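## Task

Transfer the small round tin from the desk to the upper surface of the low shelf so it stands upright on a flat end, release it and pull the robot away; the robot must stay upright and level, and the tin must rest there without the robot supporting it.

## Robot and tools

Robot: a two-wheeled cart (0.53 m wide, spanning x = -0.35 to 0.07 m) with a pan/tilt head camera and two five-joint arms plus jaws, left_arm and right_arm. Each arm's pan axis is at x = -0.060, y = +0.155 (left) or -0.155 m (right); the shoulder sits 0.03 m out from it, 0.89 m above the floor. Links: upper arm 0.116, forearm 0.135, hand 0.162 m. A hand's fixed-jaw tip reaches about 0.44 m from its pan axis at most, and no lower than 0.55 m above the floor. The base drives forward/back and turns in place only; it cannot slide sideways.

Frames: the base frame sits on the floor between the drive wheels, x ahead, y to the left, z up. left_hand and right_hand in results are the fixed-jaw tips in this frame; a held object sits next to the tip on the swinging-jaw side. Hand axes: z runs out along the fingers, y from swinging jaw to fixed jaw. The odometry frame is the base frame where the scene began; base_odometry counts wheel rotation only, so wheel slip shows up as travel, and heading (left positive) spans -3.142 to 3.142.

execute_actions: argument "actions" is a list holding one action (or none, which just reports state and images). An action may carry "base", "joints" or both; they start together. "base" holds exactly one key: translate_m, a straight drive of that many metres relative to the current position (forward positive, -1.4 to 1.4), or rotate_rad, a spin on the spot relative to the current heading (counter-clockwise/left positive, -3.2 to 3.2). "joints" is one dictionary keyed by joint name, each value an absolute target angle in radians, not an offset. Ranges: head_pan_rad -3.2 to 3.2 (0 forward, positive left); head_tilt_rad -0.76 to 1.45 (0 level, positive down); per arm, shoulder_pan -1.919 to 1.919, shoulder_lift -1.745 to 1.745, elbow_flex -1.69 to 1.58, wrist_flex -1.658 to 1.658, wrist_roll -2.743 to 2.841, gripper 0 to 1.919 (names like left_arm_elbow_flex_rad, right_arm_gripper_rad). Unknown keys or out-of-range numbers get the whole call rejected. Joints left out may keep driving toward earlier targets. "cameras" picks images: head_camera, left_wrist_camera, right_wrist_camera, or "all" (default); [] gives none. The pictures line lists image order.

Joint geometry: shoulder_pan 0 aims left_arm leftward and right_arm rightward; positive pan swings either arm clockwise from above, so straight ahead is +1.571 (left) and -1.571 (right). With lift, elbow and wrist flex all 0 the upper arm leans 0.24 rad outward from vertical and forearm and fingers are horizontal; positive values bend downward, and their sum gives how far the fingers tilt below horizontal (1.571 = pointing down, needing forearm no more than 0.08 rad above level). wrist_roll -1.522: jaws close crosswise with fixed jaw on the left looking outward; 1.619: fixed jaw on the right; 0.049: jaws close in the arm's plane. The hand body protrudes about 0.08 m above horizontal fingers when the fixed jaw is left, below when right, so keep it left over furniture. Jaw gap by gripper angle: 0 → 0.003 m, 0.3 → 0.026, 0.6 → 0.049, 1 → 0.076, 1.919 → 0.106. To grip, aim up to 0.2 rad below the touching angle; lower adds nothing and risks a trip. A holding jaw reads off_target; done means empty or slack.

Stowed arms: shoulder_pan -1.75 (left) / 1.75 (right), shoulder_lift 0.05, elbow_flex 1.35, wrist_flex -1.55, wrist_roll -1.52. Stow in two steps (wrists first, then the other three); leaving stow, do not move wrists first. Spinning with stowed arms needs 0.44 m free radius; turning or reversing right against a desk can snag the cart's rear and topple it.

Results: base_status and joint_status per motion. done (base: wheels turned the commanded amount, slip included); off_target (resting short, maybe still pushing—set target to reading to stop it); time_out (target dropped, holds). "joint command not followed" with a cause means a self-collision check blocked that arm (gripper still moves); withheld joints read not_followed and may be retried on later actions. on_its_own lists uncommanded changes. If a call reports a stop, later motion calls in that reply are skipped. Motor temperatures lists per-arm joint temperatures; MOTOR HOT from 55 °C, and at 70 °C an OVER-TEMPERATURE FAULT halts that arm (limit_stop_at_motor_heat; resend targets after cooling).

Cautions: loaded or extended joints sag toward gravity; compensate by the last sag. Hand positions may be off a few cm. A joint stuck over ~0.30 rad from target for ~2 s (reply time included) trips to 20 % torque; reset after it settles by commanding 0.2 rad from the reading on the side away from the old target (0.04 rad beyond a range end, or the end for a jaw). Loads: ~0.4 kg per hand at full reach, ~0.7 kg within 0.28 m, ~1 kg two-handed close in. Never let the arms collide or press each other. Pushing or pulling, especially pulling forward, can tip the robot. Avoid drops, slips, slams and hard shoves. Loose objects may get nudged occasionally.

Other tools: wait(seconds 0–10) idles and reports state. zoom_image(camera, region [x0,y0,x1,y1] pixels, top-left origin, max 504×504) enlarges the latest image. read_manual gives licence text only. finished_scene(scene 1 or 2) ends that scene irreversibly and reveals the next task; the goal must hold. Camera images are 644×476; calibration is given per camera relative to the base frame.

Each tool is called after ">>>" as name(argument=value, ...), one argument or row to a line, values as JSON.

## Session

>>> execute_actions(
  actions=[
    {"joints":{"head_tilt_rad":0.4}},
  ],
  cameras=["head_camera"],
)

Scene clock: 1.03 s.
Motor temperatures (°C, as the motors report them): left_arm=[30 31 30 35 29] | right_arm=[33 30 28 28 29]
base_odometry: x=+0.000 y=+0.000 heading=+0.000 (m, m, rad; odometry frame)
base_status: not commanded
joint_positions: head_pan_rad=-0.027 head_tilt_rad=+0.393 left_arm_shoulder_pan_rad=-1.751 left_arm_shoulder_lift_rad=+0.096 left_arm_elbow_flex_rad=+1.386 left_arm_wrist_flex_rad=-1.548 left_arm_wrist_roll_rad=-1.491 left_arm_gripper_rad=+1.920 right_arm_shoulder_pan_rad=+1.727 right_arm_shoulder_lift_rad=+0.039 right_arm_elbow_flex_rad=+1.394 right_arm_wrist_flex_rad=-1.472 right_arm_wrist_roll_rad=-1.517 right_arm_gripper_rad=+1.920
joint_status: all done
left_hand: x=-0.3010 y=+0.1031 z=+0.8797 quat_wxyz=(-0.055, -0.679, -0.072, +0.728) (m; base frame)
right_hand: x=-0.3050 y=-0.1241 z=+0.8784 quat_wxyz=(-0.058, +0.691, -0.053, -0.718) (m; base frame)
pictures: head_camera
camera_calibration (this result's frames):
head_camera: T_world_to_cam=[[-0.056481, -0.997902, 0.0316605, -0.0400173], [-0.372952, -0.00832775, -0.927813, 1.09823], [0.92613, -0.0642117, -0.371699, 0.460717], [0, 0, 0, 1]] pos_world=[-0.0193584, -0.00120411, 1.19146]
Images, in order (width x height): head_camera 644x476.

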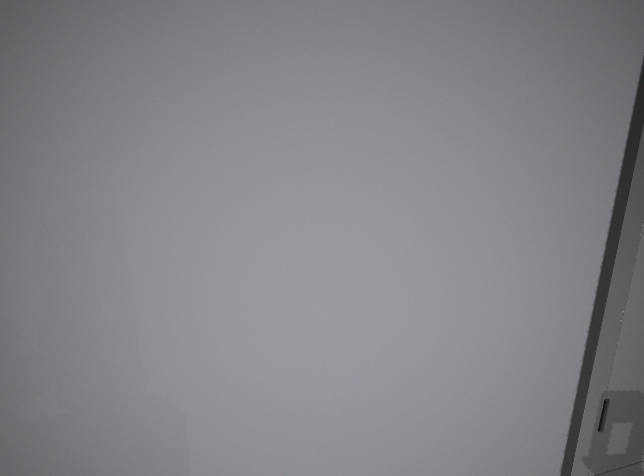

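>>> execute_actions(
  actions=[
    {"joints":{"head_pan_rad":-1.5}},
  ],
  cameras=["head_camera"],
)

>>> execute_actions(
  actions=[
    {"joints":{"head_pan_rad":-2.6}},
  ],
  cameras=["head_camera"],
)

>>> execute_actions(
  actions=[
    {"joints":{"head_pan_rad":1.6}},
  ],
  cameras=["head_camera"],
)

>>> execute_actions(
  actions=[
    {"joints":{"head_pan_rad":2.5}},
  ],
  cameras=["head_camera"],
)

Scene clock: 4.27 s.
Motor temperatures (°C, as the motors report them): left_arm=[30 31 30 35 29] | right_arm=[33 30 28 28 29]
base_odometry: x=+0.000 y=+0.000 heading=+0.000 (m, m, rad; odometry frame)
base_status: not commanded
joint_positions: head_pan_rad=-1.490 head_tilt_rad=+0.393 left_arm_shoulder_pan_rad=-1.751 left_arm_shoulder_lift_rad=+0.096 left_arm_elbow_flex_rad=+1.386 left_arm_wrist_flex_rad=-1.548 left_arm_wrist_roll_rad=-1.491 left_arm_gripper_rad=+1.920 right_arm_shoulder_pan_rad=+1.727 right_arm_shoulder_lift_rad=+0.039 right_arm_elbow_flex_rad=+1.394 right_arm_wrist_flex_rad=-1.472 right_arm_wrist_roll_rad=-1.517 right_arm_gripper_rad=+1.920
joint_status: all done
left_hand: x=-0.3010 y=+0.1031 z=+0.8797 quat_wxyz=(-0.055, -0.679, -0.072, +0.728) (m; base frame)
right_hand: x=-0.3050 y=-0.1241 z=+0.8784 quat_wxyz=(-0.058, +0.691, -0.053, -0.718) (m; base frame)
pictures: head_camera
camera_calibration (this result's frames):
head_camera: T_world_to_cam=[[-0.998204, -0.0508489, 0.0316612, -0.0842791], [-0.0482726, 0.36993, -0.927804, 1.11348], [0.0354655, -0.927667, -0.371721, 0.418881], [0, 0, 0, 1]] pos_world=[-0.0452331, -0.0276123, 1.19146]
Images, in order (width x height): head_camera 644x476.

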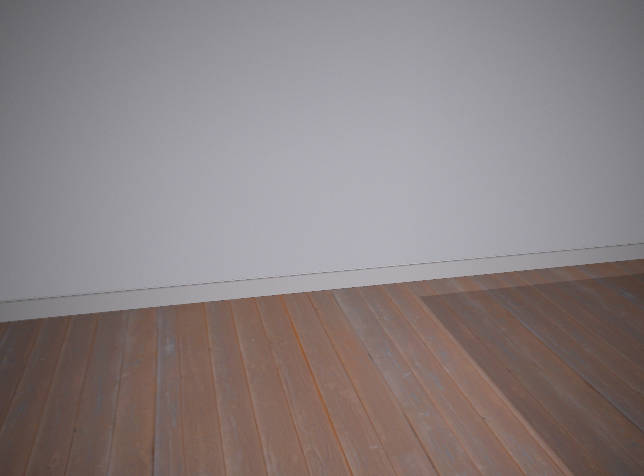

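Scene clock: 5.80 s.
Motor temperatures (°C, as the motors report them): left_arm=[30 31 30 35 29] | right_arm=[33 30 28 28 29]
base_odometry: x=+0.000 y=+0.000 heading=+0.000 (m, m, rad; odometry frame)
base_status: not commanded
joint_positions: head_pan_rad=-2.590 head_tilt_rad=+0.393 left_arm_shoulder_pan_rad=-1.751 left_arm_shoulder_lift_rad=+0.096 left_arm_elbow_flex_rad=+1.386 left_arm_wrist_flex_rad=-1.548 left_arm_wrist_roll_rad=-1.491 left_arm_gripper_rad=+1.920 right_arm_shoulder_pan_rad=+1.727 right_arm_shoulder_lift_rad=+0.039 right_arm_elbow_flex_rad=+1.394 right_arm_wrist_flex_rad=-1.472 right_arm_wrist_roll_rad=-1.517 right_arm_gripper_rad=+1.920
joint_status: all done
left_hand: x=-0.3010 y=+0.1031 z=+0.8797 quat_wxyz=(-0.055, -0.679, -0.072, +0.728) (m; base frame)
right_hand: x=-0.3050 y=-0.1241 z=+0.8784 quat_wxyz=(-0.058, +0.691, -0.053, -0.718) (m; base frame)
pictures: head_camera
camera_calibration (this result's frames):
head_camera: T_world_to_cam=[[-0.4981, 0.866541, 0.0316613, -0.0607743], [0.307791, 0.210822, -0.927803, 1.13021], [-0.810655, -0.452394, -0.371725, 0.379118], [0, 0, 0, 1]] pos_world=[-0.070807, -0.0140996, 1.19146]
Images, in order (width x height): head_camera 644x476.

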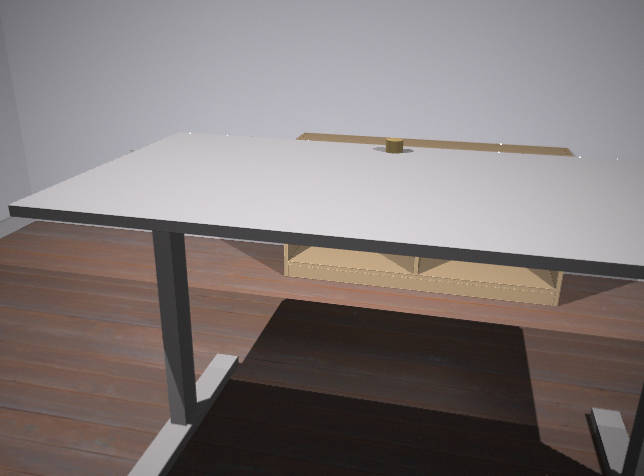

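Scene clock: 9.40 s.
Motor temperatures (°C, as the motors report them): left_arm=[30 31 30 35 29] | right_arm=[33 30 28 28 29]
base_odometry: x=+0.000 y=+0.000 heading=+0.000 (m, m, rad; odometry frame)
base_status: not commanded
joint_positions: head_pan_rad=+1.590 head_tilt_rad=+0.393 left_arm_shoulder_pan_rad=-1.751 left_arm_shoulder_lift_rad=+0.096 left_arm_elbow_flex_rad=+1.386 left_arm_wrist_flex_rad=-1.548 left_arm_wrist_roll_rad=-1.491 left_arm_gripper_rad=+1.920 right_arm_shoulder_pan_rad=+1.727 right_arm_shoulder_lift_rad=+0.039 right_arm_elbow_flex_rad=+1.394 right_arm_wrist_flex_rad=-1.472 right_arm_wrist_roll_rad=-1.517 right_arm_gripper_rad=+1.920
joint_status: all done
left_hand: x=-0.3010 y=+0.1031 z=+0.8797 quat_wxyz=(-0.055, -0.679, -0.072, +0.728) (m; base frame)
right_hand: x=-0.3050 y=-0.1241 z=+0.8784 quat_wxyz=(-0.058, +0.691, -0.053, -0.718) (m; base frame)
pictures: head_camera
camera_calibration (this result's frames):
head_camera: T_world_to_cam=[[0.999441, -0.0106892, 0.0316613, 0.00961012], [0.0254111, -0.372204, -0.927803, 1.11694], [0.0217019, 0.928089, -0.371725, 0.418239], [0, 0, 0, 1]] pos_world=[-0.0470639, 0.0276689, 1.19146]
Images, in order (width x height): head_camera 644x476.

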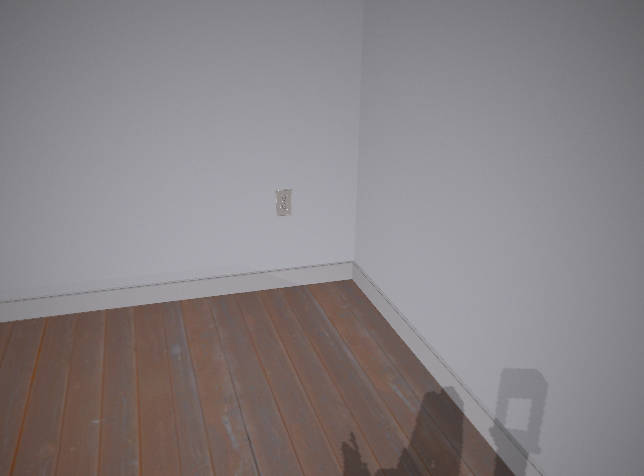

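Scene clock: 10.80 s.
Motor temperatures (°C, as the motors report them): left_arm=[30 31 30 35 29] | right_arm=[33 30 28 28 29]
base_odometry: x=+0.000 y=+0.000 heading=+0.000 (m, m, rad; odometry frame)
base_status: not commanded
joint_positions: head_pan_rad=+2.490 head_tilt_rad=+0.393 left_arm_shoulder_pan_rad=-1.751 left_arm_shoulder_lift_rad=+0.096 left_arm_elbow_flex_rad=+1.386 left_arm_wrist_flex_rad=-1.548 left_arm_wrist_roll_rad=-1.491 left_arm_gripper_rad=+1.920 right_arm_shoulder_pan_rad=+1.727 right_arm_shoulder_lift_rad=+0.039 right_arm_elbow_flex_rad=+1.394 right_arm_wrist_flex_rad=-1.472 right_arm_wrist_roll_rad=-1.517 right_arm_gripper_rad=+1.920
joint_status: all done
left_hand: x=-0.3010 y=+0.1031 z=+0.8797 quat_wxyz=(-0.055, -0.679, -0.072, +0.728) (m; base frame)
right_hand: x=-0.3050 y=-0.1241 z=+0.8784 quat_wxyz=(-0.058, +0.691, -0.053, -0.718) (m; base frame)
pictures: head_camera
camera_calibration (this result's frames):
head_camera: T_world_to_cam=[[0.629637, 0.776244, 0.0316613, -0.0077707], [0.307353, -0.211461, -0.927803, 1.13019], [-0.713507, 0.59391, -0.371725, 0.383684], [0, 0, 0, 1]] pos_world=[-0.0687135, 0.0171492, 1.19146]
Images, in order (width x height): head_camera 644x476.

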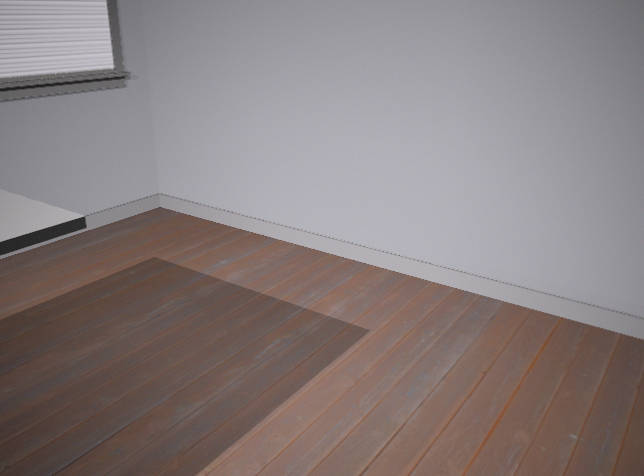

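>>> execute_actions(
  actions=[
    {"base":{"translate_m":-0.3},"joints":{"head_pan_rad":-0.6,"head_tilt_rad":0.5}},
  ],
  cameras=[],
)

>>> execute_actions(
  actions=[
    {"base":{"rotate_rad":-1.58}},
  ],
  cameras=[],
)

>>> execute_actions(
  actions=[
    {"base":{"translate_m":1.4}},
  ],
  cameras=[],
)

>>> execute_actions(
  actions=[
    {"base":{"rotate_rad":-1.0}},
  ],
  cameras=["head_camera"],
)

Scene clock: 17.27 s.
Motor temperatures (°C, as the motors report them): left_arm=[30 31 30 35 29] | right_arm=[33 30 28 28 29]
base_odometry: x=-0.300 y=+0.000 heading=+0.000 (m, m, rad; odometry frame)
base_status: done
joint_positions: head_pan_rad=-0.590 head_tilt_rad=+0.494 left_arm_shoulder_pan_rad=-1.751 left_arm_shoulder_lift_rad=+0.096 left_arm_elbow_flex_rad=+1.386 left_arm_wrist_flex_rad=-1.548 left_arm_wrist_roll_rad=-1.491 left_arm_gripper_rad=+1.920 right_arm_shoulder_pan_rad=+1.727 right_arm_shoulder_lift_rad=+0.039 right_arm_elbow_flex_rad=+1.394 right_arm_wrist_flex_rad=-1.472 right_arm_wrist_roll_rad=-1.517 right_arm_gripper_rad=+1.920
joint_status: all done
left_hand: x=-0.3010 y=+0.1031 z=+0.8797 quat_wxyz=(-0.055, -0.679, -0.072, +0.728) (m; base frame)
right_hand: x=-0.3050 y=-0.1241 z=+0.8784 quat_wxyz=(-0.058, +0.691, -0.053, -0.718) (m; base frame)
pictures: none
No camera images: the call's "cameras" was empty. Leave "cameras" out to get every camera's image.

Scene clock: 19.93 s.
Motor temperatures (°C, as the motors report them): left_arm=[30 31 30 35 29] | right_arm=[33 30 28 28 29]
base_odometry: x=-0.301 y=+0.000 heading=-1.579 (m, m, rad; odometry frame)
base_status: done
joint_positions: head_pan_rad=-0.590 head_tilt_rad=+0.494 left_arm_shoulder_pan_rad=-1.751 left_arm_shoulder_lift_rad=+0.096 left_arm_elbow_flex_rad=+1.386 left_arm_wrist_flex_rad=-1.548 left_arm_wrist_roll_rad=-1.491 left_arm_gripper_rad=+1.920 right_arm_shoulder_pan_rad=+1.727 right_arm_shoulder_lift_rad=+0.039 right_arm_elbow_flex_rad=+1.394 right_arm_wrist_flex_rad=-1.472 right_arm_wrist_roll_rad=-1.517 right_arm_gripper_rad=+1.920
joint_status: not commanded
left_hand: x=-0.3010 y=+0.1031 z=+0.8797 quat_wxyz=(-0.055, -0.679, -0.072, +0.728) (m; base frame)
right_hand: x=-0.3050 y=-0.1241 z=+0.8784 quat_wxyz=(-0.058, +0.691, -0.053, -0.718) (m; base frame)
pictures: none
No camera images: the call's "cameras" was empty. Leave "cameras" out to get every camera's image.

Scene clock: 27.77 s.
Motor temperatures (°C, as the motors report them): left_arm=[30 31 30 35 29] | right_arm=[33 30 28 28 29]
base_odometry: x=-0.312 y=-1.400 heading=-1.576 (m, m, rad; odometry frame)
base_status: done
joint_positions: head_pan_rad=-0.590 head_tilt_rad=+0.494 left_arm_shoulder_pan_rad=-1.751 left_arm_shoulder_lift_rad=+0.096 left_arm_elbow_flex_rad=+1.386 left_arm_wrist_flex_rad=-1.548 left_arm_wrist_roll_rad=-1.491 left_arm_gripper_rad=+1.920 right_arm_shoulder_pan_rad=+1.727 right_arm_shoulder_lift_rad=+0.039 right_arm_elbow_flex_rad=+1.394 right_arm_wrist_flex_rad=-1.472 right_arm_wrist_roll_rad=-1.517 right_arm_gripper_rad=+1.920
joint_status: not commanded
left_hand: x=-0.3010 y=+0.1031 z=+0.8797 quat_wxyz=(-0.055, -0.679, -0.072, +0.728) (m; base frame)
right_hand: x=-0.3050 y=-0.1241 z=+0.8784 quat_wxyz=(-0.058, +0.691, -0.053, -0.718) (m; base frame)
pictures: none
No camera images: the call's "cameras" was empty. Leave "cameras" out to get every camera's image.

Scene clock: 29.70 s.
Motor temperatures (°C, as the motors report them): left_arm=[30 31 30 35 29] | right_arm=[33 30 28 28 29]
base_odometry: x=-0.312 y=-1.400 heading=-2.575 (m, m, rad; odometry frame)
base_status: done
joint_positions: head_pan_rad=-0.590 head_tilt_rad=+0.494 left_arm_shoulder_pan_rad=-1.751 left_arm_shoulder_lift_rad=+0.096 left_arm_elbow_flex_rad=+1.386 left_arm_wrist_flex_rad=-1.548 left_arm_wrist_roll_rad=-1.491 left_arm_gripper_rad=+1.920 right_arm_shoulder_pan_rad=+1.727 right_arm_shoulder_lift_rad=+0.039 right_arm_elbow_flex_rad=+1.394 right_arm_wrist_flex_rad=-1.472 right_arm_wrist_roll_rad=-1.517 right_arm_gripper_rad=+1.920
joint_status: not commanded
left_hand: x=-0.3010 y=+0.1031 z=+0.8797 quat_wxyz=(-0.055, -0.679, -0.072, +0.728) (m; base frame)
right_hand: x=-0.3050 y=-0.1241 z=+0.8784 quat_wxyz=(-0.058, +0.691, -0.053, -0.718) (m; base frame)
pictures: head_camera
camera_calibration (this result's frames):
head_camera: T_world_to_cam=[[-0.578023, -0.815291, 0.0345019, -0.0678002], [-0.395605, 0.242994, -0.885692, 1.04868], [0.713713, -0.5256, -0.462989, 0.555808], [0, 0, 0, 1]] pos_world=[-0.0210145, -0.0179672, 1.18848]
Images, in order (width x height): head_camera 644x476.

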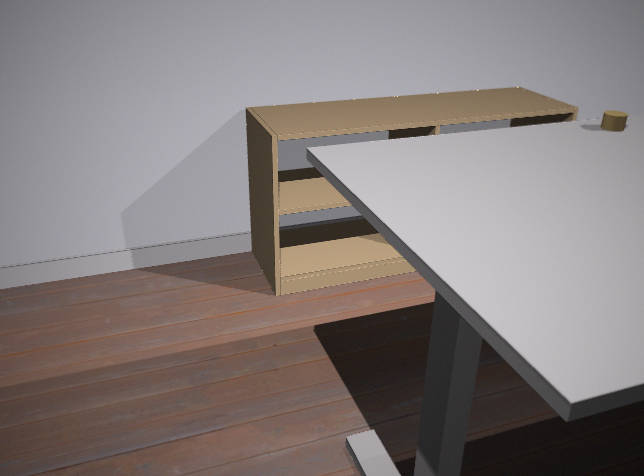

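>>> execute_actions(
  actions=[
    {"base":{"rotate_rad":-0.3}},
  ],
  cameras=[],
)

>>> execute_actions(
  actions=[
    {"base":{"translate_m":1.4}},
  ],
  cameras=[],
)

>>> execute_actions(
  actions=[
    {"base":{"translate_m":0.07},"joints":{"head_pan_rad":0,"head_tilt_rad":0.6}},
  ],
  cameras=[],
)

>>> execute_actions(
  actions=[
    {"base":{"rotate_rad":-1.6}},
  ],
  cameras=["head_camera"],
)

Scene clock: 33.83 s.
Motor temperatures (°C, as the motors report them): left_arm=[30 31 30 35 29] | right_arm=[33 30 28 28 29]
base_odometry: x=-0.311 y=-1.399 heading=-2.873 (m, m, rad; odometry frame)
base_status: done
joint_positions: head_pan_rad=-0.590 head_tilt_rad=+0.494 left_arm_shoulder_pan_rad=-1.751 left_arm_shoulder_lift_rad=+0.096 left_arm_elbow_flex_rad=+1.386 left_arm_wrist_flex_rad=-1.548 left_arm_wrist_roll_rad=-1.491 left_arm_gripper_rad=+1.920 right_arm_shoulder_pan_rad=+1.727 right_arm_shoulder_lift_rad=+0.039 right_arm_elbow_flex_rad=+1.394 right_arm_wrist_flex_rad=-1.472 right_arm_wrist_roll_rad=-1.517 right_arm_gripper_rad=+1.920
joint_status: not commanded
left_hand: x=-0.3010 y=+0.1031 z=+0.8797 quat_wxyz=(-0.055, -0.679, -0.072, +0.728) (m; base frame)
right_hand: x=-0.3050 y=-0.1241 z=+0.8784 quat_wxyz=(-0.058, +0.691, -0.053, -0.718) (m; base frame)
pictures: none
No camera images: the call's "cameras" was empty. Leave "cameras" out to get every camera's image.

Scene clock: 41.67 s.
Motor temperatures (°C, as the motors report them): left_arm=[30 31 30 35 29] | right_arm=[33 30 28 28 29]
base_odometry: x=-1.661 y=-1.770 heading=-2.870 (m, m, rad; odometry frame)
base_status: done
joint_positions: head_pan_rad=-0.590 head_tilt_rad=+0.494 left_arm_shoulder_pan_rad=-1.751 left_arm_shoulder_lift_rad=+0.096 left_arm_elbow_flex_rad=+1.386 left_arm_wrist_flex_rad=-1.548 left_arm_wrist_roll_rad=-1.491 left_arm_gripper_rad=+1.920 right_arm_shoulder_pan_rad=+1.727 right_arm_shoulder_lift_rad=+0.039 right_arm_elbow_flex_rad=+1.394 right_arm_wrist_flex_rad=-1.472 right_arm_wrist_roll_rad=-1.517 right_arm_gripper_rad=+1.920
joint_status: not commanded
left_hand: x=-0.3010 y=+0.1031 z=+0.8797 quat_wxyz=(-0.055, -0.679, -0.072, +0.728) (m; base frame)
right_hand: x=-0.3050 y=-0.1241 z=+0.8784 quat_wxyz=(-0.058, +0.691, -0.053, -0.718) (m; base frame)
pictures: none
No camera images: the call's "cameras" was empty. Leave "cameras" out to get every camera's image.

Scene clock: 42.87 s.
Motor temperatures (°C, as the motors report them): left_arm=[30 31 30 35 29] | right_arm=[33 30 28 28 29]
base_odometry: x=-1.729 y=-1.789 heading=-2.869 (m, m, rad; odometry frame)
base_status: done
joint_positions: head_pan_rad=-0.010 head_tilt_rad=+0.594 left_arm_shoulder_pan_rad=-1.751 left_arm_shoulder_lift_rad=+0.096 left_arm_elbow_flex_rad=+1.386 left_arm_wrist_flex_rad=-1.548 left_arm_wrist_roll_rad=-1.491 left_arm_gripper_rad=+1.920 right_arm_shoulder_pan_rad=+1.727 right_arm_shoulder_lift_rad=+0.039 right_arm_elbow_flex_rad=+1.394 right_arm_wrist_flex_rad=-1.472 right_arm_wrist_roll_rad=-1.517 right_arm_gripper_rad=+1.920
joint_status: all done
left_hand: x=-0.3010 y=+0.1031 z=+0.8797 quat_wxyz=(-0.055, -0.679, -0.072, +0.728) (m; base frame)
right_hand: x=-0.3050 y=-0.1241 z=+0.8784 quat_wxyz=(-0.058, +0.691, -0.053, -0.718) (m; base frame)
pictures: none
No camera images: the call's "cameras" was empty. Leave "cameras" out to get every camera's image.

Scene clock: 45.57 s.
Motor temperatures (°C, as the motors report them): left_arm=[30 31 30 35 29] | right_arm=[33 30 28 28 29]
base_odometry: x=-1.728 y=-1.789 heading=+1.816 (m, m, rad; odometry frame)
base_status: done
joint_positions: head_pan_rad=-0.010 head_tilt_rad=+0.594 left_arm_shoulder_pan_rad=-1.751 left_arm_shoulder_lift_rad=+0.096 left_arm_elbow_flex_rad=+1.386 left_arm_wrist_flex_rad=-1.548 left_arm_wrist_roll_rad=-1.491 left_arm_gripper_rad=+1.920 right_arm_shoulder_pan_rad=+1.727 right_arm_shoulder_lift_rad=+0.039 right_arm_elbow_flex_rad=+1.394 right_arm_wrist_flex_rad=-1.472 right_arm_wrist_roll_rad=-1.517 right_arm_gripper_rad=+1.920
joint_status: not commanded
left_hand: x=-0.3010 y=+0.1031 z=+0.8797 quat_wxyz=(-0.055, -0.679, -0.072, +0.728) (m; base frame)
right_hand: x=-0.3050 y=-0.1241 z=+0.8784 quat_wxyz=(-0.058, +0.691, -0.053, -0.718) (m; base frame)
pictures: head_camera
camera_calibration (this result's frames):
head_camera: T_world_to_cam=[[-0.0328846, -0.998774, 0.0369894, -0.0450419], [-0.550516, -0.0127883, -0.834727, 0.982739], [0.834177, -0.0478129, -0.549421, 0.660953], [0, 0, 0, 1]] pos_world=[-0.0118196, -0.000817089, 1.18513]
Images, in order (width x height): head_camera 644x476.

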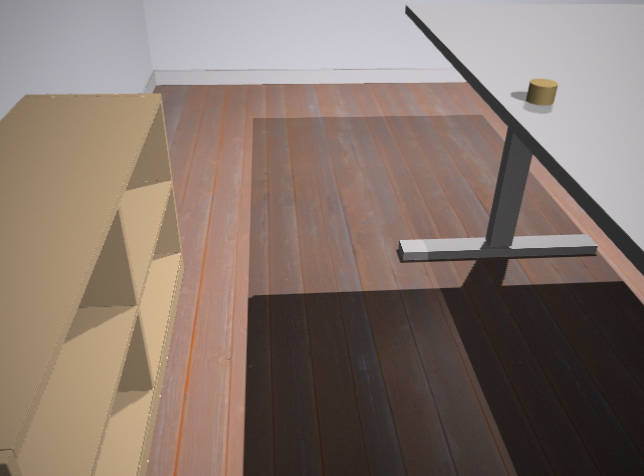

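>>> execute_actions(
  actions=[
    {"base":{"rotate_rad":0.04}},
  ],
  cameras=[],
)

>>> execute_actions(
  actions=[
    {"base":{"translate_m":1.1},"joints":{"head_pan_rad":-1.2,"head_tilt_rad":0.8,"right_arm_shoulder_pan_rad":-0.1,"right_arm_shoulder_lift_rad":0.2,"right_arm_elbow_flex_rad":0.05}},
  ],
  cameras=["head_camera"],
)

Scene clock: 48.57 s.
Motor temperatures (°C, as the motors report them): left_arm=[30 31 30 35 29] | right_arm=[33 30 28 28 29]
base_odometry: x=-1.728 y=-1.789 heading=+1.858 (m, m, rad; odometry frame)
base_status: done
joint_positions: head_pan_rad=-0.010 head_tilt_rad=+0.594 left_arm_shoulder_pan_rad=-1.751 left_arm_shoulder_lift_rad=+0.096 left_arm_elbow_flex_rad=+1.386 left_arm_wrist_flex_rad=-1.548 left_arm_wrist_roll_rad=-1.491 left_arm_gripper_rad=+1.920 right_arm_shoulder_pan_rad=+1.727 right_arm_shoulder_lift_rad=+0.039 right_arm_elbow_flex_rad=+1.394 right_arm_wrist_flex_rad=-1.472 right_arm_wrist_roll_rad=-1.517 right_arm_gripper_rad=+1.920
joint_status: not commanded
left_hand: x=-0.3010 y=+0.1031 z=+0.8797 quat_wxyz=(-0.055, -0.679, -0.072, +0.728) (m; base frame)
right_hand: x=-0.3050 y=-0.1241 z=+0.8784 quat_wxyz=(-0.058, +0.691, -0.053, -0.718) (m; base frame)
pictures: none
No camera images: the call's "cameras" was empty. Leave "cameras" out to get every camera's image.

Scene clock: 55.00 s.
Motor temperatures (°C, as the motors report them): left_arm=[30 31 30 35 29] | right_arm=[33 30 28 28 29]
base_odometry: x=-2.038 y=-0.733 heading=+1.860 (m, m, rad; odometry frame)
base_status: done
joint_positions: head_pan_rad=-1.190 head_tilt_rad=+0.795 left_arm_shoulder_pan_rad=-1.751 left_arm_shoulder_lift_rad=+0.096 left_arm_elbow_flex_rad=+1.386 left_arm_wrist_flex_rad=-1.548 left_arm_wrist_roll_rad=-1.491 left_arm_gripper_rad=+1.920 right_arm_shoulder_pan_rad=-0.092 right_arm_shoulder_lift_rad=+0.214 right_arm_elbow_flex_rad=+0.083 right_arm_wrist_flex_rad=-1.472 right_arm_wrist_roll_rad=-1.517 right_arm_gripper_rad=+1.920
joint_status: all done
left_hand: x=-0.3010 y=+0.1031 z=+0.8797 quat_wxyz=(-0.055, -0.679, -0.072, +0.728) (m; base frame)
right_hand: x=-0.0271 y=-0.4274 z=+1.1116 quat_wxyz=(+0.723, +0.132, +0.146, -0.662) (m; base frame)
pictures: head_camera
camera_calibration (this result's frames):
head_camera: T_world_to_cam=[[-0.933153, -0.357155, 0.0408188, -0.0917621], [-0.279086, 0.648208, -0.708476, 0.850181], [0.226576, -0.672508, -0.704554, 0.810954], [0, 0, 0, 1]] pos_world=[-0.0320978, -0.0384941, 1.17744]
Images, in order (width x height): head_camera 644x476.

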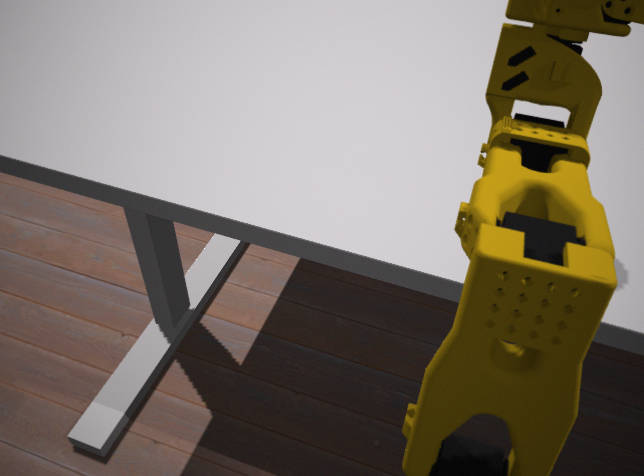

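>>> execute_actions(
  actions=[
    {"joints":{"head_pan_rad":-1.7,"right_arm_shoulder_pan_rad":-0.6}},
  ],
  cameras=["head_camera"],
)

Scene clock: 56.87 s.
Motor temperatures (°C, as the motors report them): left_arm=[30 31 30 35 29] | right_arm=[33 30 28 28 29]
base_odometry: x=-2.038 y=-0.733 heading=+1.860 (m, m, rad; odometry frame)
base_status: not commanded
joint_positions: head_pan_rad=-1.690 head_tilt_rad=+0.795 left_arm_shoulder_pan_rad=-1.751 left_arm_shoulder_lift_rad=+0.096 left_arm_elbow_flex_rad=+1.386 left_arm_wrist_flex_rad=-1.548 left_arm_wrist_roll_rad=-1.491 left_arm_gripper_rad=+1.920 right_arm_shoulder_pan_rad=-0.589 right_arm_shoulder_lift_rad=+0.214 right_arm_elbow_flex_rad=+0.083 right_arm_wrist_flex_rad=-1.472 right_arm_wrist_roll_rad=-1.517 right_arm_gripper_rad=+1.920
joint_status: all done
left_hand: x=-0.3010 y=+0.1031 z=+0.8797 quat_wxyz=(-0.055, -0.679, -0.072, +0.728) (m; base frame)
right_hand: x=+0.0988 y=-0.3788 z=+1.1116 quat_wxyz=(+0.864, +0.092, +0.174, -0.464) (m; base frame)
pictures: head_camera
camera_calibration (this result's frames):
head_camera: T_world_to_cam=[[-0.990162, 0.133838, 0.0408188, -0.0944415], [0.0657713, 0.702664, -0.708476, 0.86639], [-0.123503, -0.698821, -0.704554, 0.7945], [0, 0, 0, 1]] pos_world=[-0.0523727, -0.0409269, 1.17744]
Images, in order (width x height): head_camera 644x476.

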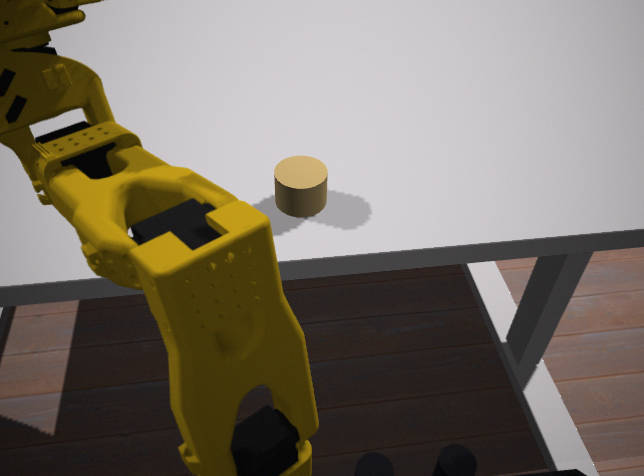

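>>> execute_actions(
  actions=[
    {"joints":{"right_arm_shoulder_pan_rad":0.05,"right_arm_shoulder_lift_rad":0.65,"right_arm_elbow_flex_rad":-0.55,"right_arm_wrist_flex_rad":0.32,"right_arm_wrist_roll_rad":-1.52,"right_arm_gripper_rad":1.1}},
  ],
  cameras=["head_camera","right_wrist_camera"],
)

Scene clock: 60.80 s.
Motor temperatures (°C, as the motors report them): left_arm=[30 31 30 35 29] | right_arm=[33 30 28 28 29]
base_odometry: x=-2.038 y=-0.733 heading=+1.860 (m, m, rad; odometry frame)
base_status: not commanded
joint_positions: head_pan_rad=-1.690 head_tilt_rad=+0.795 left_arm_shoulder_pan_rad=-1.751 left_arm_shoulder_lift_rad=+0.096 left_arm_elbow_flex_rad=+1.386 left_arm_wrist_flex_rad=-1.548 left_arm_wrist_roll_rad=-1.491 left_arm_gripper_rad=+1.920 right_arm_shoulder_pan_rad=+0.040 right_arm_shoulder_lift_rad=+0.677 right_arm_elbow_flex_rad=-0.511 right_arm_wrist_flex_rad=+0.318 right_arm_wrist_roll_rad=-1.517 right_arm_gripper_rad=+1.109
joint_status: all done
left_hand: x=-0.3010 y=+0.1031 z=+0.8797 quat_wxyz=(-0.055, -0.679, -0.072, +0.728) (m; base frame)
right_hand: x=-0.0682 y=-0.5536 z=+0.8720 quat_wxyz=(+0.357, +0.616, +0.595, -0.374) (m; base frame)
pictures: head_camera, right_wrist_camera
camera_calibration (this result's frames):
head_camera: T_world_to_cam=[[-0.99016, 0.133853, 0.0408188, -0.0944414], [0.0657815, 0.702663, -0.708476, 0.86639], [-0.123513, -0.69882, -0.704554, 0.7945], [0, 0, 0, 1]] pos_world=[-0.0523733, -0.0409268, 1.17744]
right_wrist_camera: T_world_to_cam=[[-0.996175, 0.0837044, 0.0250681, -0.0483046], [0.0583172, 0.850559, -0.522635, 0.959286], [-0.0650688, -0.519174, -0.852188, 0.521179], [0, 0, 0, 1]] pos_world=[-0.0701503, -0.541304, 0.94671]
Images, in order (width x height): head_camera 644x476, right_wrist_camera 644x476.

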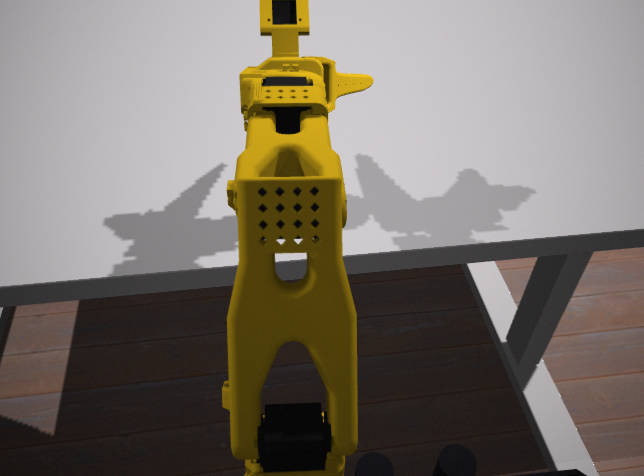

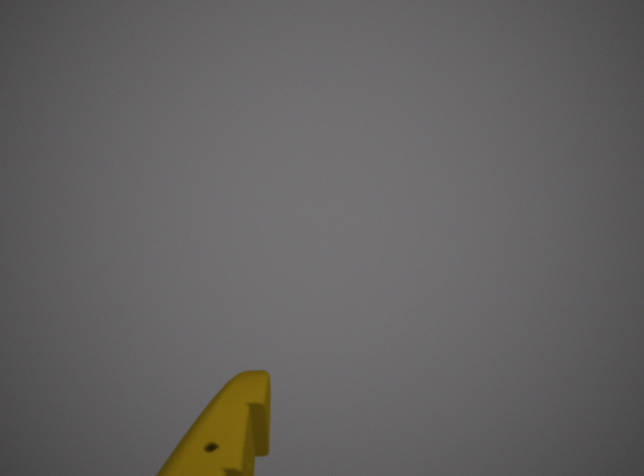

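>>> execute_actions(
  actions=[
    {"joints":{"right_arm_shoulder_pan_rad":-0.05,"right_arm_shoulder_lift_rad":0.35,"right_arm_elbow_flex_rad":-0.05,"right_arm_wrist_flex_rad":0.55}},
  ],
  cameras=["head_camera","right_wrist_camera"],
)

Scene clock: 62.90 s.
Motor temperatures (°C, as the motors report them): left_arm=[30 31 30 35 29] | right_arm=[33 30 28 28 29]
base_odometry: x=-2.038 y=-0.733 heading=+1.860 (m, m, rad; odometry frame)
base_status: not commanded
joint_positions: head_pan_rad=-1.690 head_tilt_rad=+0.795 left_arm_shoulder_pan_rad=-1.751 left_arm_shoulder_lift_rad=+0.096 left_arm_elbow_flex_rad=+1.386 left_arm_wrist_flex_rad=-1.548 left_arm_wrist_roll_rad=-1.491 left_arm_gripper_rad=+1.920 right_arm_shoulder_pan_rad=-0.040 right_arm_shoulder_lift_rad=+0.407 right_arm_elbow_flex_rad=-0.045 right_arm_wrist_flex_rad=+0.548 right_arm_wrist_roll_rad=-1.517 right_arm_gripper_rad=+1.109
joint_status: all done
left_hand: x=-0.3010 y=+0.1031 z=+0.8797 quat_wxyz=(-0.055, -0.679, -0.072, +0.728) (m; base frame)
right_hand: x=-0.0393 y=-0.4813 z=+0.8163 quat_wxyz=(+0.233, +0.654, +0.684, -0.225) (m; base frame)
pictures: head_camera, right_wrist_camera
camera_calibration (this result's frames):
head_camera: T_world_to_cam=[[-0.990159, 0.133858, 0.0408188, -0.0944414], [0.0657855, 0.702662, -0.708476, 0.86639], [-0.123517, -0.698819, -0.704554, 0.794499], [0, 0, 0, 1]] pos_world=[-0.0523735, -0.0409267, 1.17744]
right_wrist_camera: T_world_to_cam=[[-0.999108, -0.0102246, 0.0409624, -0.0824365], [-0.0152105, 0.99225, -0.123322, 0.606356], [-0.0393841, -0.123835, -0.991521, 0.818148], [0, 0, 0, 1]] pos_world=[-0.040918, -0.501185, 0.889364]
Images, in order (width x height): head_camera 644x476, right_wrist_camera 644x476.

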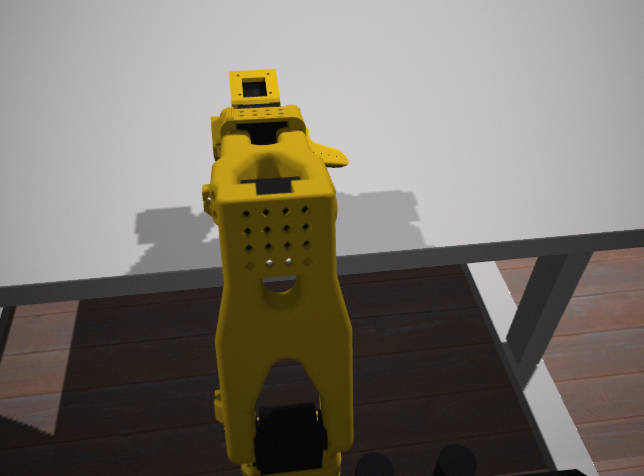

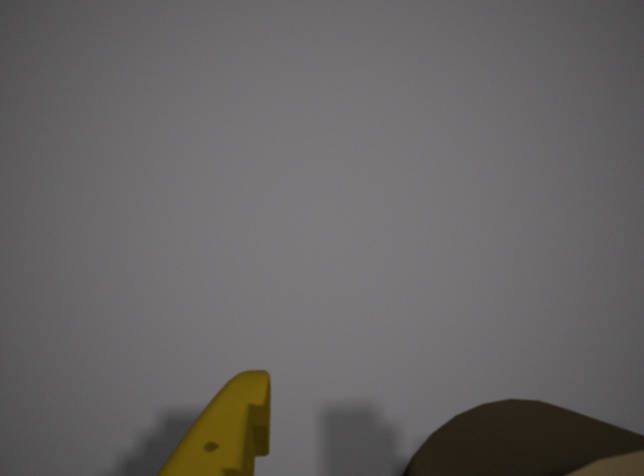

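>>> execute_actions(
  actions=[
    {"joints":{"right_arm_shoulder_pan_rad":0.0,"right_arm_shoulder_lift_rad":0.52,"right_arm_elbow_flex_rad":0.03}},
  ],
  cameras=["right_wrist_camera"],
)

>>> execute_actions(
  actions=[
    {"joints":{"right_arm_gripper_rad":0.5}},
  ],
  cameras=[],
)

>>> execute_actions(
  actions=[
    {"joints":{"right_arm_shoulder_lift_rad":0.1}},
  ],
  cameras=["right_wrist_camera"],
)

Scene clock: 65.50 s.
Motor temperatures (°C, as the motors report them): left_arm=[30 31 30 35 29] | right_arm=[33 30 28 28 29]
base_odometry: x=-2.038 y=-0.733 heading=+1.860 (m, m, rad; odometry frame)
base_status: not commanded
joint_positions: head_pan_rad=-1.690 head_tilt_rad=+0.795 left_arm_shoulder_pan_rad=-1.751 left_arm_shoulder_lift_rad=+0.096 left_arm_elbow_flex_rad=+1.386 left_arm_wrist_flex_rad=-1.548 left_arm_wrist_roll_rad=-1.491 left_arm_gripper_rad=+1.920 right_arm_shoulder_pan_rad=-0.020 right_arm_shoulder_lift_rad=+0.427 right_arm_elbow_flex_rad=-0.003 right_arm_wrist_flex_rad=+0.544 right_arm_wrist_roll_rad=-1.517 right_arm_gripper_rad=+1.109
joint_status: all done
left_hand: x=-0.3010 y=+0.1031 z=+0.8797 quat_wxyz=(-0.055, -0.679, -0.072, +0.728) (m; base frame)
right_hand: x=-0.0460 y=-0.4732 z=+0.8017 quat_wxyz=(+0.212, +0.667, +0.683, -0.208) (m; base frame)
pictures: right_wrist_camera
camera_calibration (this result's frames):
right_wrist_camera: T_world_to_cam=[[-0.999066, 0.00732925, 0.0425731, -0.0814122], [0.00447109, 0.997753, -0.0668466, 0.55469], [-0.0429674, -0.0665939, -0.996855, 0.835654], [0, 0, 0, 1]] pos_world=[-0.0479103, -0.497197, 0.873571]
Images, in order (width x height): right_wrist_camera 644x476.

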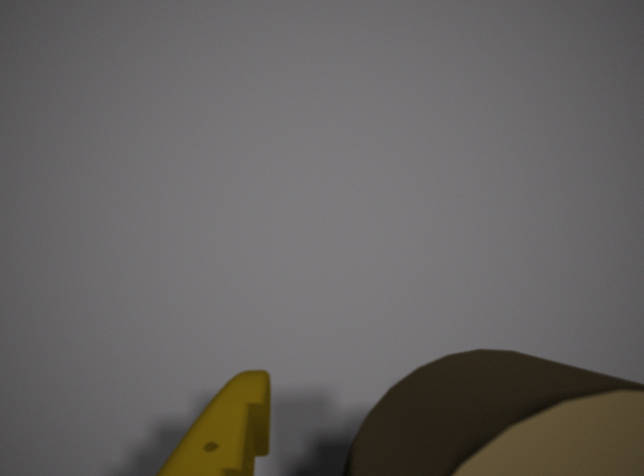

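Scene clock: 66.33 s.
Motor temperatures (°C, as the motors report them): left_arm=[30 31 30 35 29] | right_arm=[33 30 28 28 29]
base_odometry: x=-2.038 y=-0.733 heading=+1.860 (m, m, rad; odometry frame)
base_status: not commanded
joint_positions: head_pan_rad=-1.690 head_tilt_rad=+0.795 left_arm_shoulder_pan_rad=-1.751 left_arm_shoulder_lift_rad=+0.096 left_arm_elbow_flex_rad=+1.386 left_arm_wrist_flex_rad=-1.548 left_arm_wrist_roll_rad=-1.491 left_arm_gripper_rad=+1.920 right_arm_shoulder_pan_rad=-0.017 right_arm_shoulder_lift_rad=+0.427 right_arm_elbow_flex_rad=-0.005 right_arm_wrist_flex_rad=+0.542 right_arm_wrist_roll_rad=-1.517 right_arm_gripper_rad=+0.664
joint_status: right_arm_gripper_rad off_target (ended at +0.664, target +0.500)
left_hand: x=-0.3010 y=+0.1031 z=+0.8797 quat_wxyz=(-0.055, -0.679, -0.072, +0.728) (m; base frame)
right_hand: x=-0.0469 y=-0.4737 z=+0.8022 quat_wxyz=(+0.212, +0.668, +0.682, -0.210) (m; base frame)
pictures: none
No camera images: the call's "cameras" was empty. Leave "cameras" out to get every camera's image.

Scene clock: 67.37 s.
Motor temperatures (°C, as the motors report them): left_arm=[30 31 30 35 29] | right_arm=[33 30 28 28 29]
base_odometry: x=-2.038 y=-0.733 heading=+1.860 (m, m, rad; odometry frame)
base_status: not commanded
joint_positions: head_pan_rad=-1.690 head_tilt_rad=+0.795 left_arm_shoulder_pan_rad=-1.751 left_arm_shoulder_lift_rad=+0.096 left_arm_elbow_flex_rad=+1.386 left_arm_wrist_flex_rad=-1.548 left_arm_wrist_roll_rad=-1.491 left_arm_gripper_rad=+1.920 right_arm_shoulder_pan_rad=-0.011 right_arm_shoulder_lift_rad=+0.153 right_arm_elbow_flex_rad=+0.038 right_arm_wrist_flex_rad=+0.548 right_arm_wrist_roll_rad=-1.517 right_arm_gripper_rad=+0.653
joint_status: all done
left_hand: x=-0.3010 y=+0.1031 z=+0.8797 quat_wxyz=(-0.055, -0.679, -0.072, +0.728) (m; base frame)
right_hand: x=-0.0488 y=-0.4820 z=+0.8722 quat_wxyz=(+0.286, +0.642, +0.652, -0.285) (m; base frame)
pictures: right_wrist_camera
camera_calibration (this result's frames):
right_wrist_camera: T_world_to_cam=[[-0.999052, 0.0254627, 0.0353063, -0.0721034], [0.0140925, 0.956585, -0.291113, 0.744371], [-0.041186, -0.290339, -0.956037, 0.761825], [0, 0, 0, 1]] pos_world=[-0.0511486, -0.48903, 0.947575]
Images, in order (width x height): right_wrist_camera 644x476.

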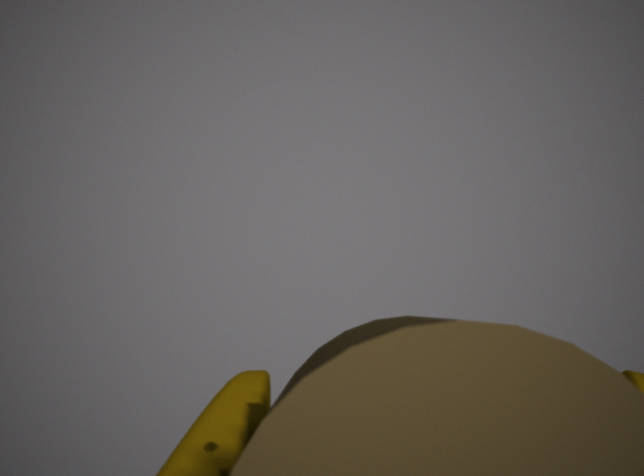

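>>> execute_actions(
  actions=[
    {"base":{"translate_m":-1.4},"joints":{"right_arm_shoulder_pan_rad":-1.57,"right_arm_wrist_flex_rad":0.4,"right_arm_shoulder_lift_rad":0.0,"head_pan_rad":0,"head_tilt_rad":0.6}},
  ],
  cameras=[],
)

>>> execute_actions(
  actions=[
    {"base":{"rotate_rad":0.6}},
  ],
  cameras=["head_camera"],
)

Scene clock: 76.80 s.
Motor temperatures (°C, as the motors report them): left_arm=[30 31 30 35 29] | right_arm=[33 30 28 28 29]
base_odometry: x=-1.641 y=-2.076 heading=+1.858 (m, m, rad; odometry frame)
base_status: done
joint_positions: head_pan_rad=-0.010 head_tilt_rad=+0.614 left_arm_shoulder_pan_rad=-1.751 left_arm_shoulder_lift_rad=+0.096 left_arm_elbow_flex_rad=+1.386 left_arm_wrist_flex_rad=-1.548 left_arm_wrist_roll_rad=-1.491 left_arm_gripper_rad=+1.920 right_arm_shoulder_pan_rad=-1.558 right_arm_shoulder_lift_rad=+0.051 right_arm_elbow_flex_rad=+0.038 right_arm_wrist_flex_rad=+0.416 right_arm_wrist_roll_rad=-1.517 right_arm_gripper_rad=+0.653
joint_status: all done
left_hand: x=-0.3010 y=+0.1031 z=+0.8797 quat_wxyz=(-0.055, -0.679, -0.072, +0.728) (m; base frame)
right_hand: x=+0.2793 y=-0.1515 z=+0.9201 quat_wxyz=(+0.508, +0.003, +0.862, -0.004) (m; base frame)
pictures: none
No camera images: the call's "cameras" was empty. Leave "cameras" out to get every camera's image.

Scene clock: 78.27 s.
Motor temperatures (°C, as the motors report them): left_arm=[30 31 30 35 29] | right_arm=[33 30 28 29 29]
base_odometry: x=-1.641 y=-2.076 heading=+2.457 (m, m, rad; odometry frame)
base_status: done
joint_positions: head_pan_rad=-0.010 head_tilt_rad=+0.614 left_arm_shoulder_pan_rad=-1.751 left_arm_shoulder_lift_rad=+0.096 left_arm_elbow_flex_rad=+1.386 left_arm_wrist_flex_rad=-1.548 left_arm_wrist_roll_rad=-1.491 left_arm_gripper_rad=+1.920 right_arm_shoulder_pan_rad=-1.560 right_arm_shoulder_lift_rad=+0.051 right_arm_elbow_flex_rad=+0.038 right_arm_wrist_flex_rad=+0.416 right_arm_wrist_roll_rad=-1.517 right_arm_gripper_rad=+0.653
joint_status: not commanded
left_hand: x=-0.3010 y=+0.1031 z=+0.8797 quat_wxyz=(-0.055, -0.679, -0.072, +0.728) (m; base frame)
right_hand: x=+0.2793 y=-0.1509 z=+0.9201 quat_wxyz=(+0.508, +0.003, +0.862, -0.004) (m; base frame)
pictures: head_camera
camera_calibration (this result's frames):
head_camera: T_world_to_cam=[[-0.0321714, -0.998781, 0.0374313, -0.0455169], [-0.566732, -0.0126189, -0.823806, 0.969406], [0.823274, -0.0477164, -0.565635, 0.679104], [0, 0, 0, 1]] pos_world=[-0.011159, -0.000824172, 1.18443]
Images, in order (width x height): head_camera 644x476.

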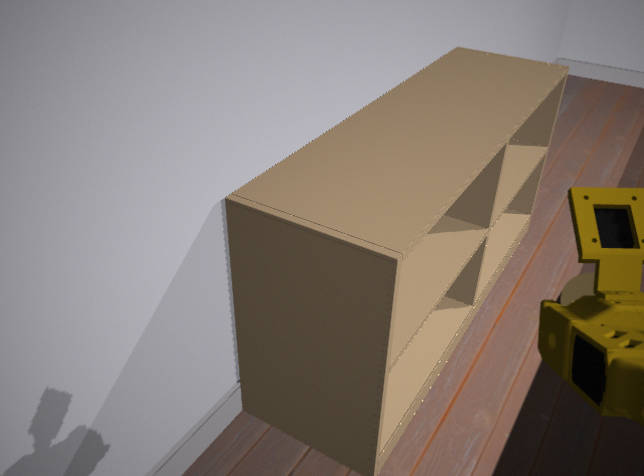

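>>> execute_actions(
  actions=[
    {"base":{"translate_m":0.6}},
  ],
  cameras=[],
)

>>> execute_actions(
  actions=[
    {"joints":{"right_arm_shoulder_lift_rad":1.0,"right_arm_elbow_flex_rad":-0.32,"right_arm_wrist_flex_rad":0.06,"head_tilt_rad":0.95,"head_pan_rad":-0.2}},
  ],
  cameras=["head_camera"],
)

Scene clock: 85.53 s.
Motor temperatures (°C, as the motors report them): left_arm=[30 31 30 35 29] | right_arm=[33 30 28 29 29]
base_odometry: x=-2.106 y=-1.698 heading=+2.458 (m, m, rad; odometry frame)
base_status: done
joint_positions: head_pan_rad=-0.010 head_tilt_rad=+0.614 left_arm_shoulder_pan_rad=-1.751 left_arm_shoulder_lift_rad=+0.096 left_arm_elbow_flex_rad=+1.386 left_arm_wrist_flex_rad=-1.548 left_arm_wrist_roll_rad=-1.491 left_arm_gripper_rad=+1.920 right_arm_shoulder_pan_rad=-1.560 right_arm_shoulder_lift_rad=+0.050 right_arm_elbow_flex_rad=+0.038 right_arm_wrist_flex_rad=+0.416 right_arm_wrist_roll_rad=-1.517 right_arm_gripper_rad=+0.653
joint_status: not commanded
left_hand: x=-0.3010 y=+0.1031 z=+0.8797 quat_wxyz=(-0.055, -0.679, -0.072, +0.728) (m; base frame)
right_hand: x=+0.2793 y=-0.1509 z=+0.9205 quat_wxyz=(+0.508, +0.003, +0.861, -0.004) (m; base frame)
pictures: none
No camera images: the call's "cameras" was empty. Leave "cameras" out to get every camera's image.

Scene clock: 86.97 s.
Motor temperatures (°C, as the motors report them): left_arm=[30 31 30 35 29] | right_arm=[33 30 28 29 29]
base_odometry: x=-2.106 y=-1.698 heading=+2.458 (m, m, rad; odometry frame)
base_status: not commanded
joint_positions: head_pan_rad=-0.190 head_tilt_rad=+0.945 left_arm_shoulder_pan_rad=-1.751 left_arm_shoulder_lift_rad=+0.096 left_arm_elbow_flex_rad=+1.386 left_arm_wrist_flex_rad=-1.548 left_arm_wrist_roll_rad=-1.491 left_arm_gripper_rad=+1.920 right_arm_shoulder_pan_rad=-1.560 right_arm_shoulder_lift_rad=+1.030 right_arm_elbow_flex_rad=-0.285 right_arm_wrist_flex_rad=+0.074 right_arm_wrist_roll_rad=-1.517 right_arm_gripper_rad=+0.653
joint_status: all done
left_hand: x=-0.3010 y=+0.1031 z=+0.8797 quat_wxyz=(-0.055, -0.679, -0.072, +0.728) (m; base frame)
right_hand: x=+0.2936 y=-0.1511 z=+0.7229 quat_wxyz=(+0.367, +0.003, +0.930, -0.003) (m; base frame)
pictures: head_camera
camera_calibration (this result's frames):
head_camera: T_world_to_cam=[[-0.197375, -0.979401, 0.0426244, -0.0592587], [-0.792588, 0.133837, -0.594888, 0.695306], [0.576929, -0.151199, -0.802678, 0.940362], [0, 0, 0, 1]] pos_world=[-0.00312596, -0.00891383, 1.17096]
Images, in order (width x height): head_camera 644x476.

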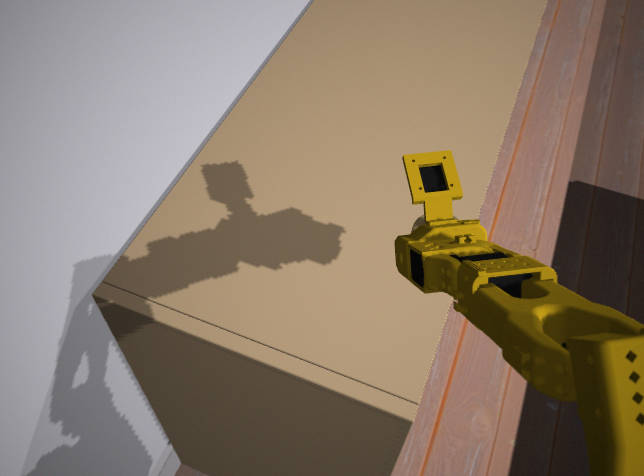

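Near the front edge; swing left, then lower keeping pitch ≈0.97.

>>> execute_actions(
  actions=[
    {"joints":{"right_arm_shoulder_pan_rad":-1.9}},
  ],
  cameras=[],
)

>>> execute_actions(
  actions=[
    {"joints":{"right_arm_shoulder_lift_rad":1.2,"right_arm_elbow_flex_rad":-0.4,"right_arm_wrist_flex_rad":0.08}},
  ],
  cameras=["head_camera","right_wrist_camera"],
)

Scene clock: 89.10 s.
Motor temperatures (°C, as the motors report them): left_arm=[30 31 30 35 29] | right_arm=[33 30 28 29 29]
base_odometry: x=-2.106 y=-1.698 heading=+2.458 (m, m, rad; odometry frame)
base_status: not commanded
joint_positions: head_pan_rad=-0.190 head_tilt_rad=+0.945 left_arm_shoulder_pan_rad=-1.751 left_arm_shoulder_lift_rad=+0.096 left_arm_elbow_flex_rad=+1.386 left_arm_wrist_flex_rad=-1.548 left_arm_wrist_roll_rad=-1.491 left_arm_gripper_rad=+1.920 right_arm_shoulder_pan_rad=-1.890 right_arm_shoulder_lift_rad=+1.030 right_arm_elbow_flex_rad=-0.285 right_arm_wrist_flex_rad=+0.074 right_arm_wrist_roll_rad=-1.517 right_arm_gripper_rad=+0.653
joint_status: all done
left_hand: x=-0.3010 y=+0.1031 z=+0.8797 quat_wxyz=(-0.055, -0.679, -0.072, +0.728) (m; base frame)
right_hand: x=+0.2732 y=-0.0368 z=+0.7229 quat_wxyz=(+0.363, -0.150, +0.918, +0.057) (m; base frame)
pictures: none
No camera images: the call's "cameras" was empty. Leave "cameras" out to get every camera's image.

Scene clock: 90.00 s.
Motor temperatures (°C, as the motors report them): left_arm=[30 31 30 35 29] | right_arm=[33 30 28 29 29]
base_odometry: x=-2.106 y=-1.698 heading=+2.458 (m, m, rad; odometry frame)
base_status: not commanded
joint_positions: head_pan_rad=-0.190 head_tilt_rad=+0.945 left_arm_shoulder_pan_rad=-1.751 left_arm_shoulder_lift_rad=+0.096 left_arm_elbow_flex_rad=+1.386 left_arm_wrist_flex_rad=-1.548 left_arm_wrist_roll_rad=-1.491 left_arm_gripper_rad=+1.920 right_arm_shoulder_pan_rad=-1.890 right_arm_shoulder_lift_rad=+1.228 right_arm_elbow_flex_rad=-0.368 right_arm_wrist_flex_rad=+0.079 right_arm_wrist_roll_rad=-1.517 right_arm_gripper_rad=+0.653
joint_status: all done
left_hand: x=-0.3010 y=+0.1031 z=+0.8797 quat_wxyz=(-0.055, -0.679, -0.072, +0.728) (m; base frame)
right_hand: x=+0.2533 y=-0.0434 z=+0.6770 quat_wxyz=(+0.307, -0.153, +0.938, +0.049) (m; base frame)
pictures: head_camera, right_wrist_camera
camera_calibration (this result's frames):
head_camera: T_world_to_cam=[[-0.197376, -0.979401, 0.0426244, -0.0592588], [-0.792589, 0.133838, -0.594887, 0.695306], [0.576928, -0.1512, -0.802679, 0.940362], [0, 0, 0, 1]] pos_world=[-0.00312595, -0.0089139, 1.17096]
right_wrist_camera: T_world_to_cam=[[0.286239, -0.957248, 0.0417628, -0.147155], [-0.952513, -0.289007, -0.0958859, 0.322353], [0.103856, -0.0123333, -0.994516, 0.716391], [0, 0, 0, 1]] pos_world=[0.274765, -0.038866, 0.749517]
Images, in order (width x height): head_camera 644x476, right_wrist_camera 644x476.

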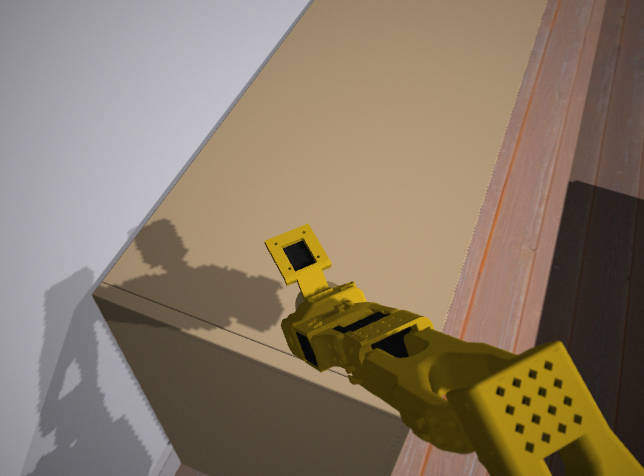

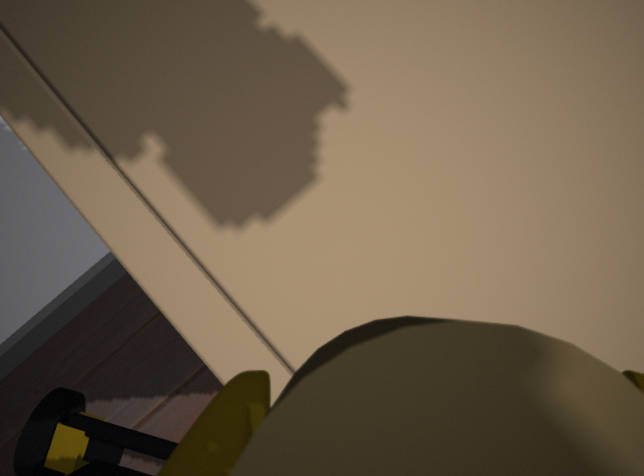

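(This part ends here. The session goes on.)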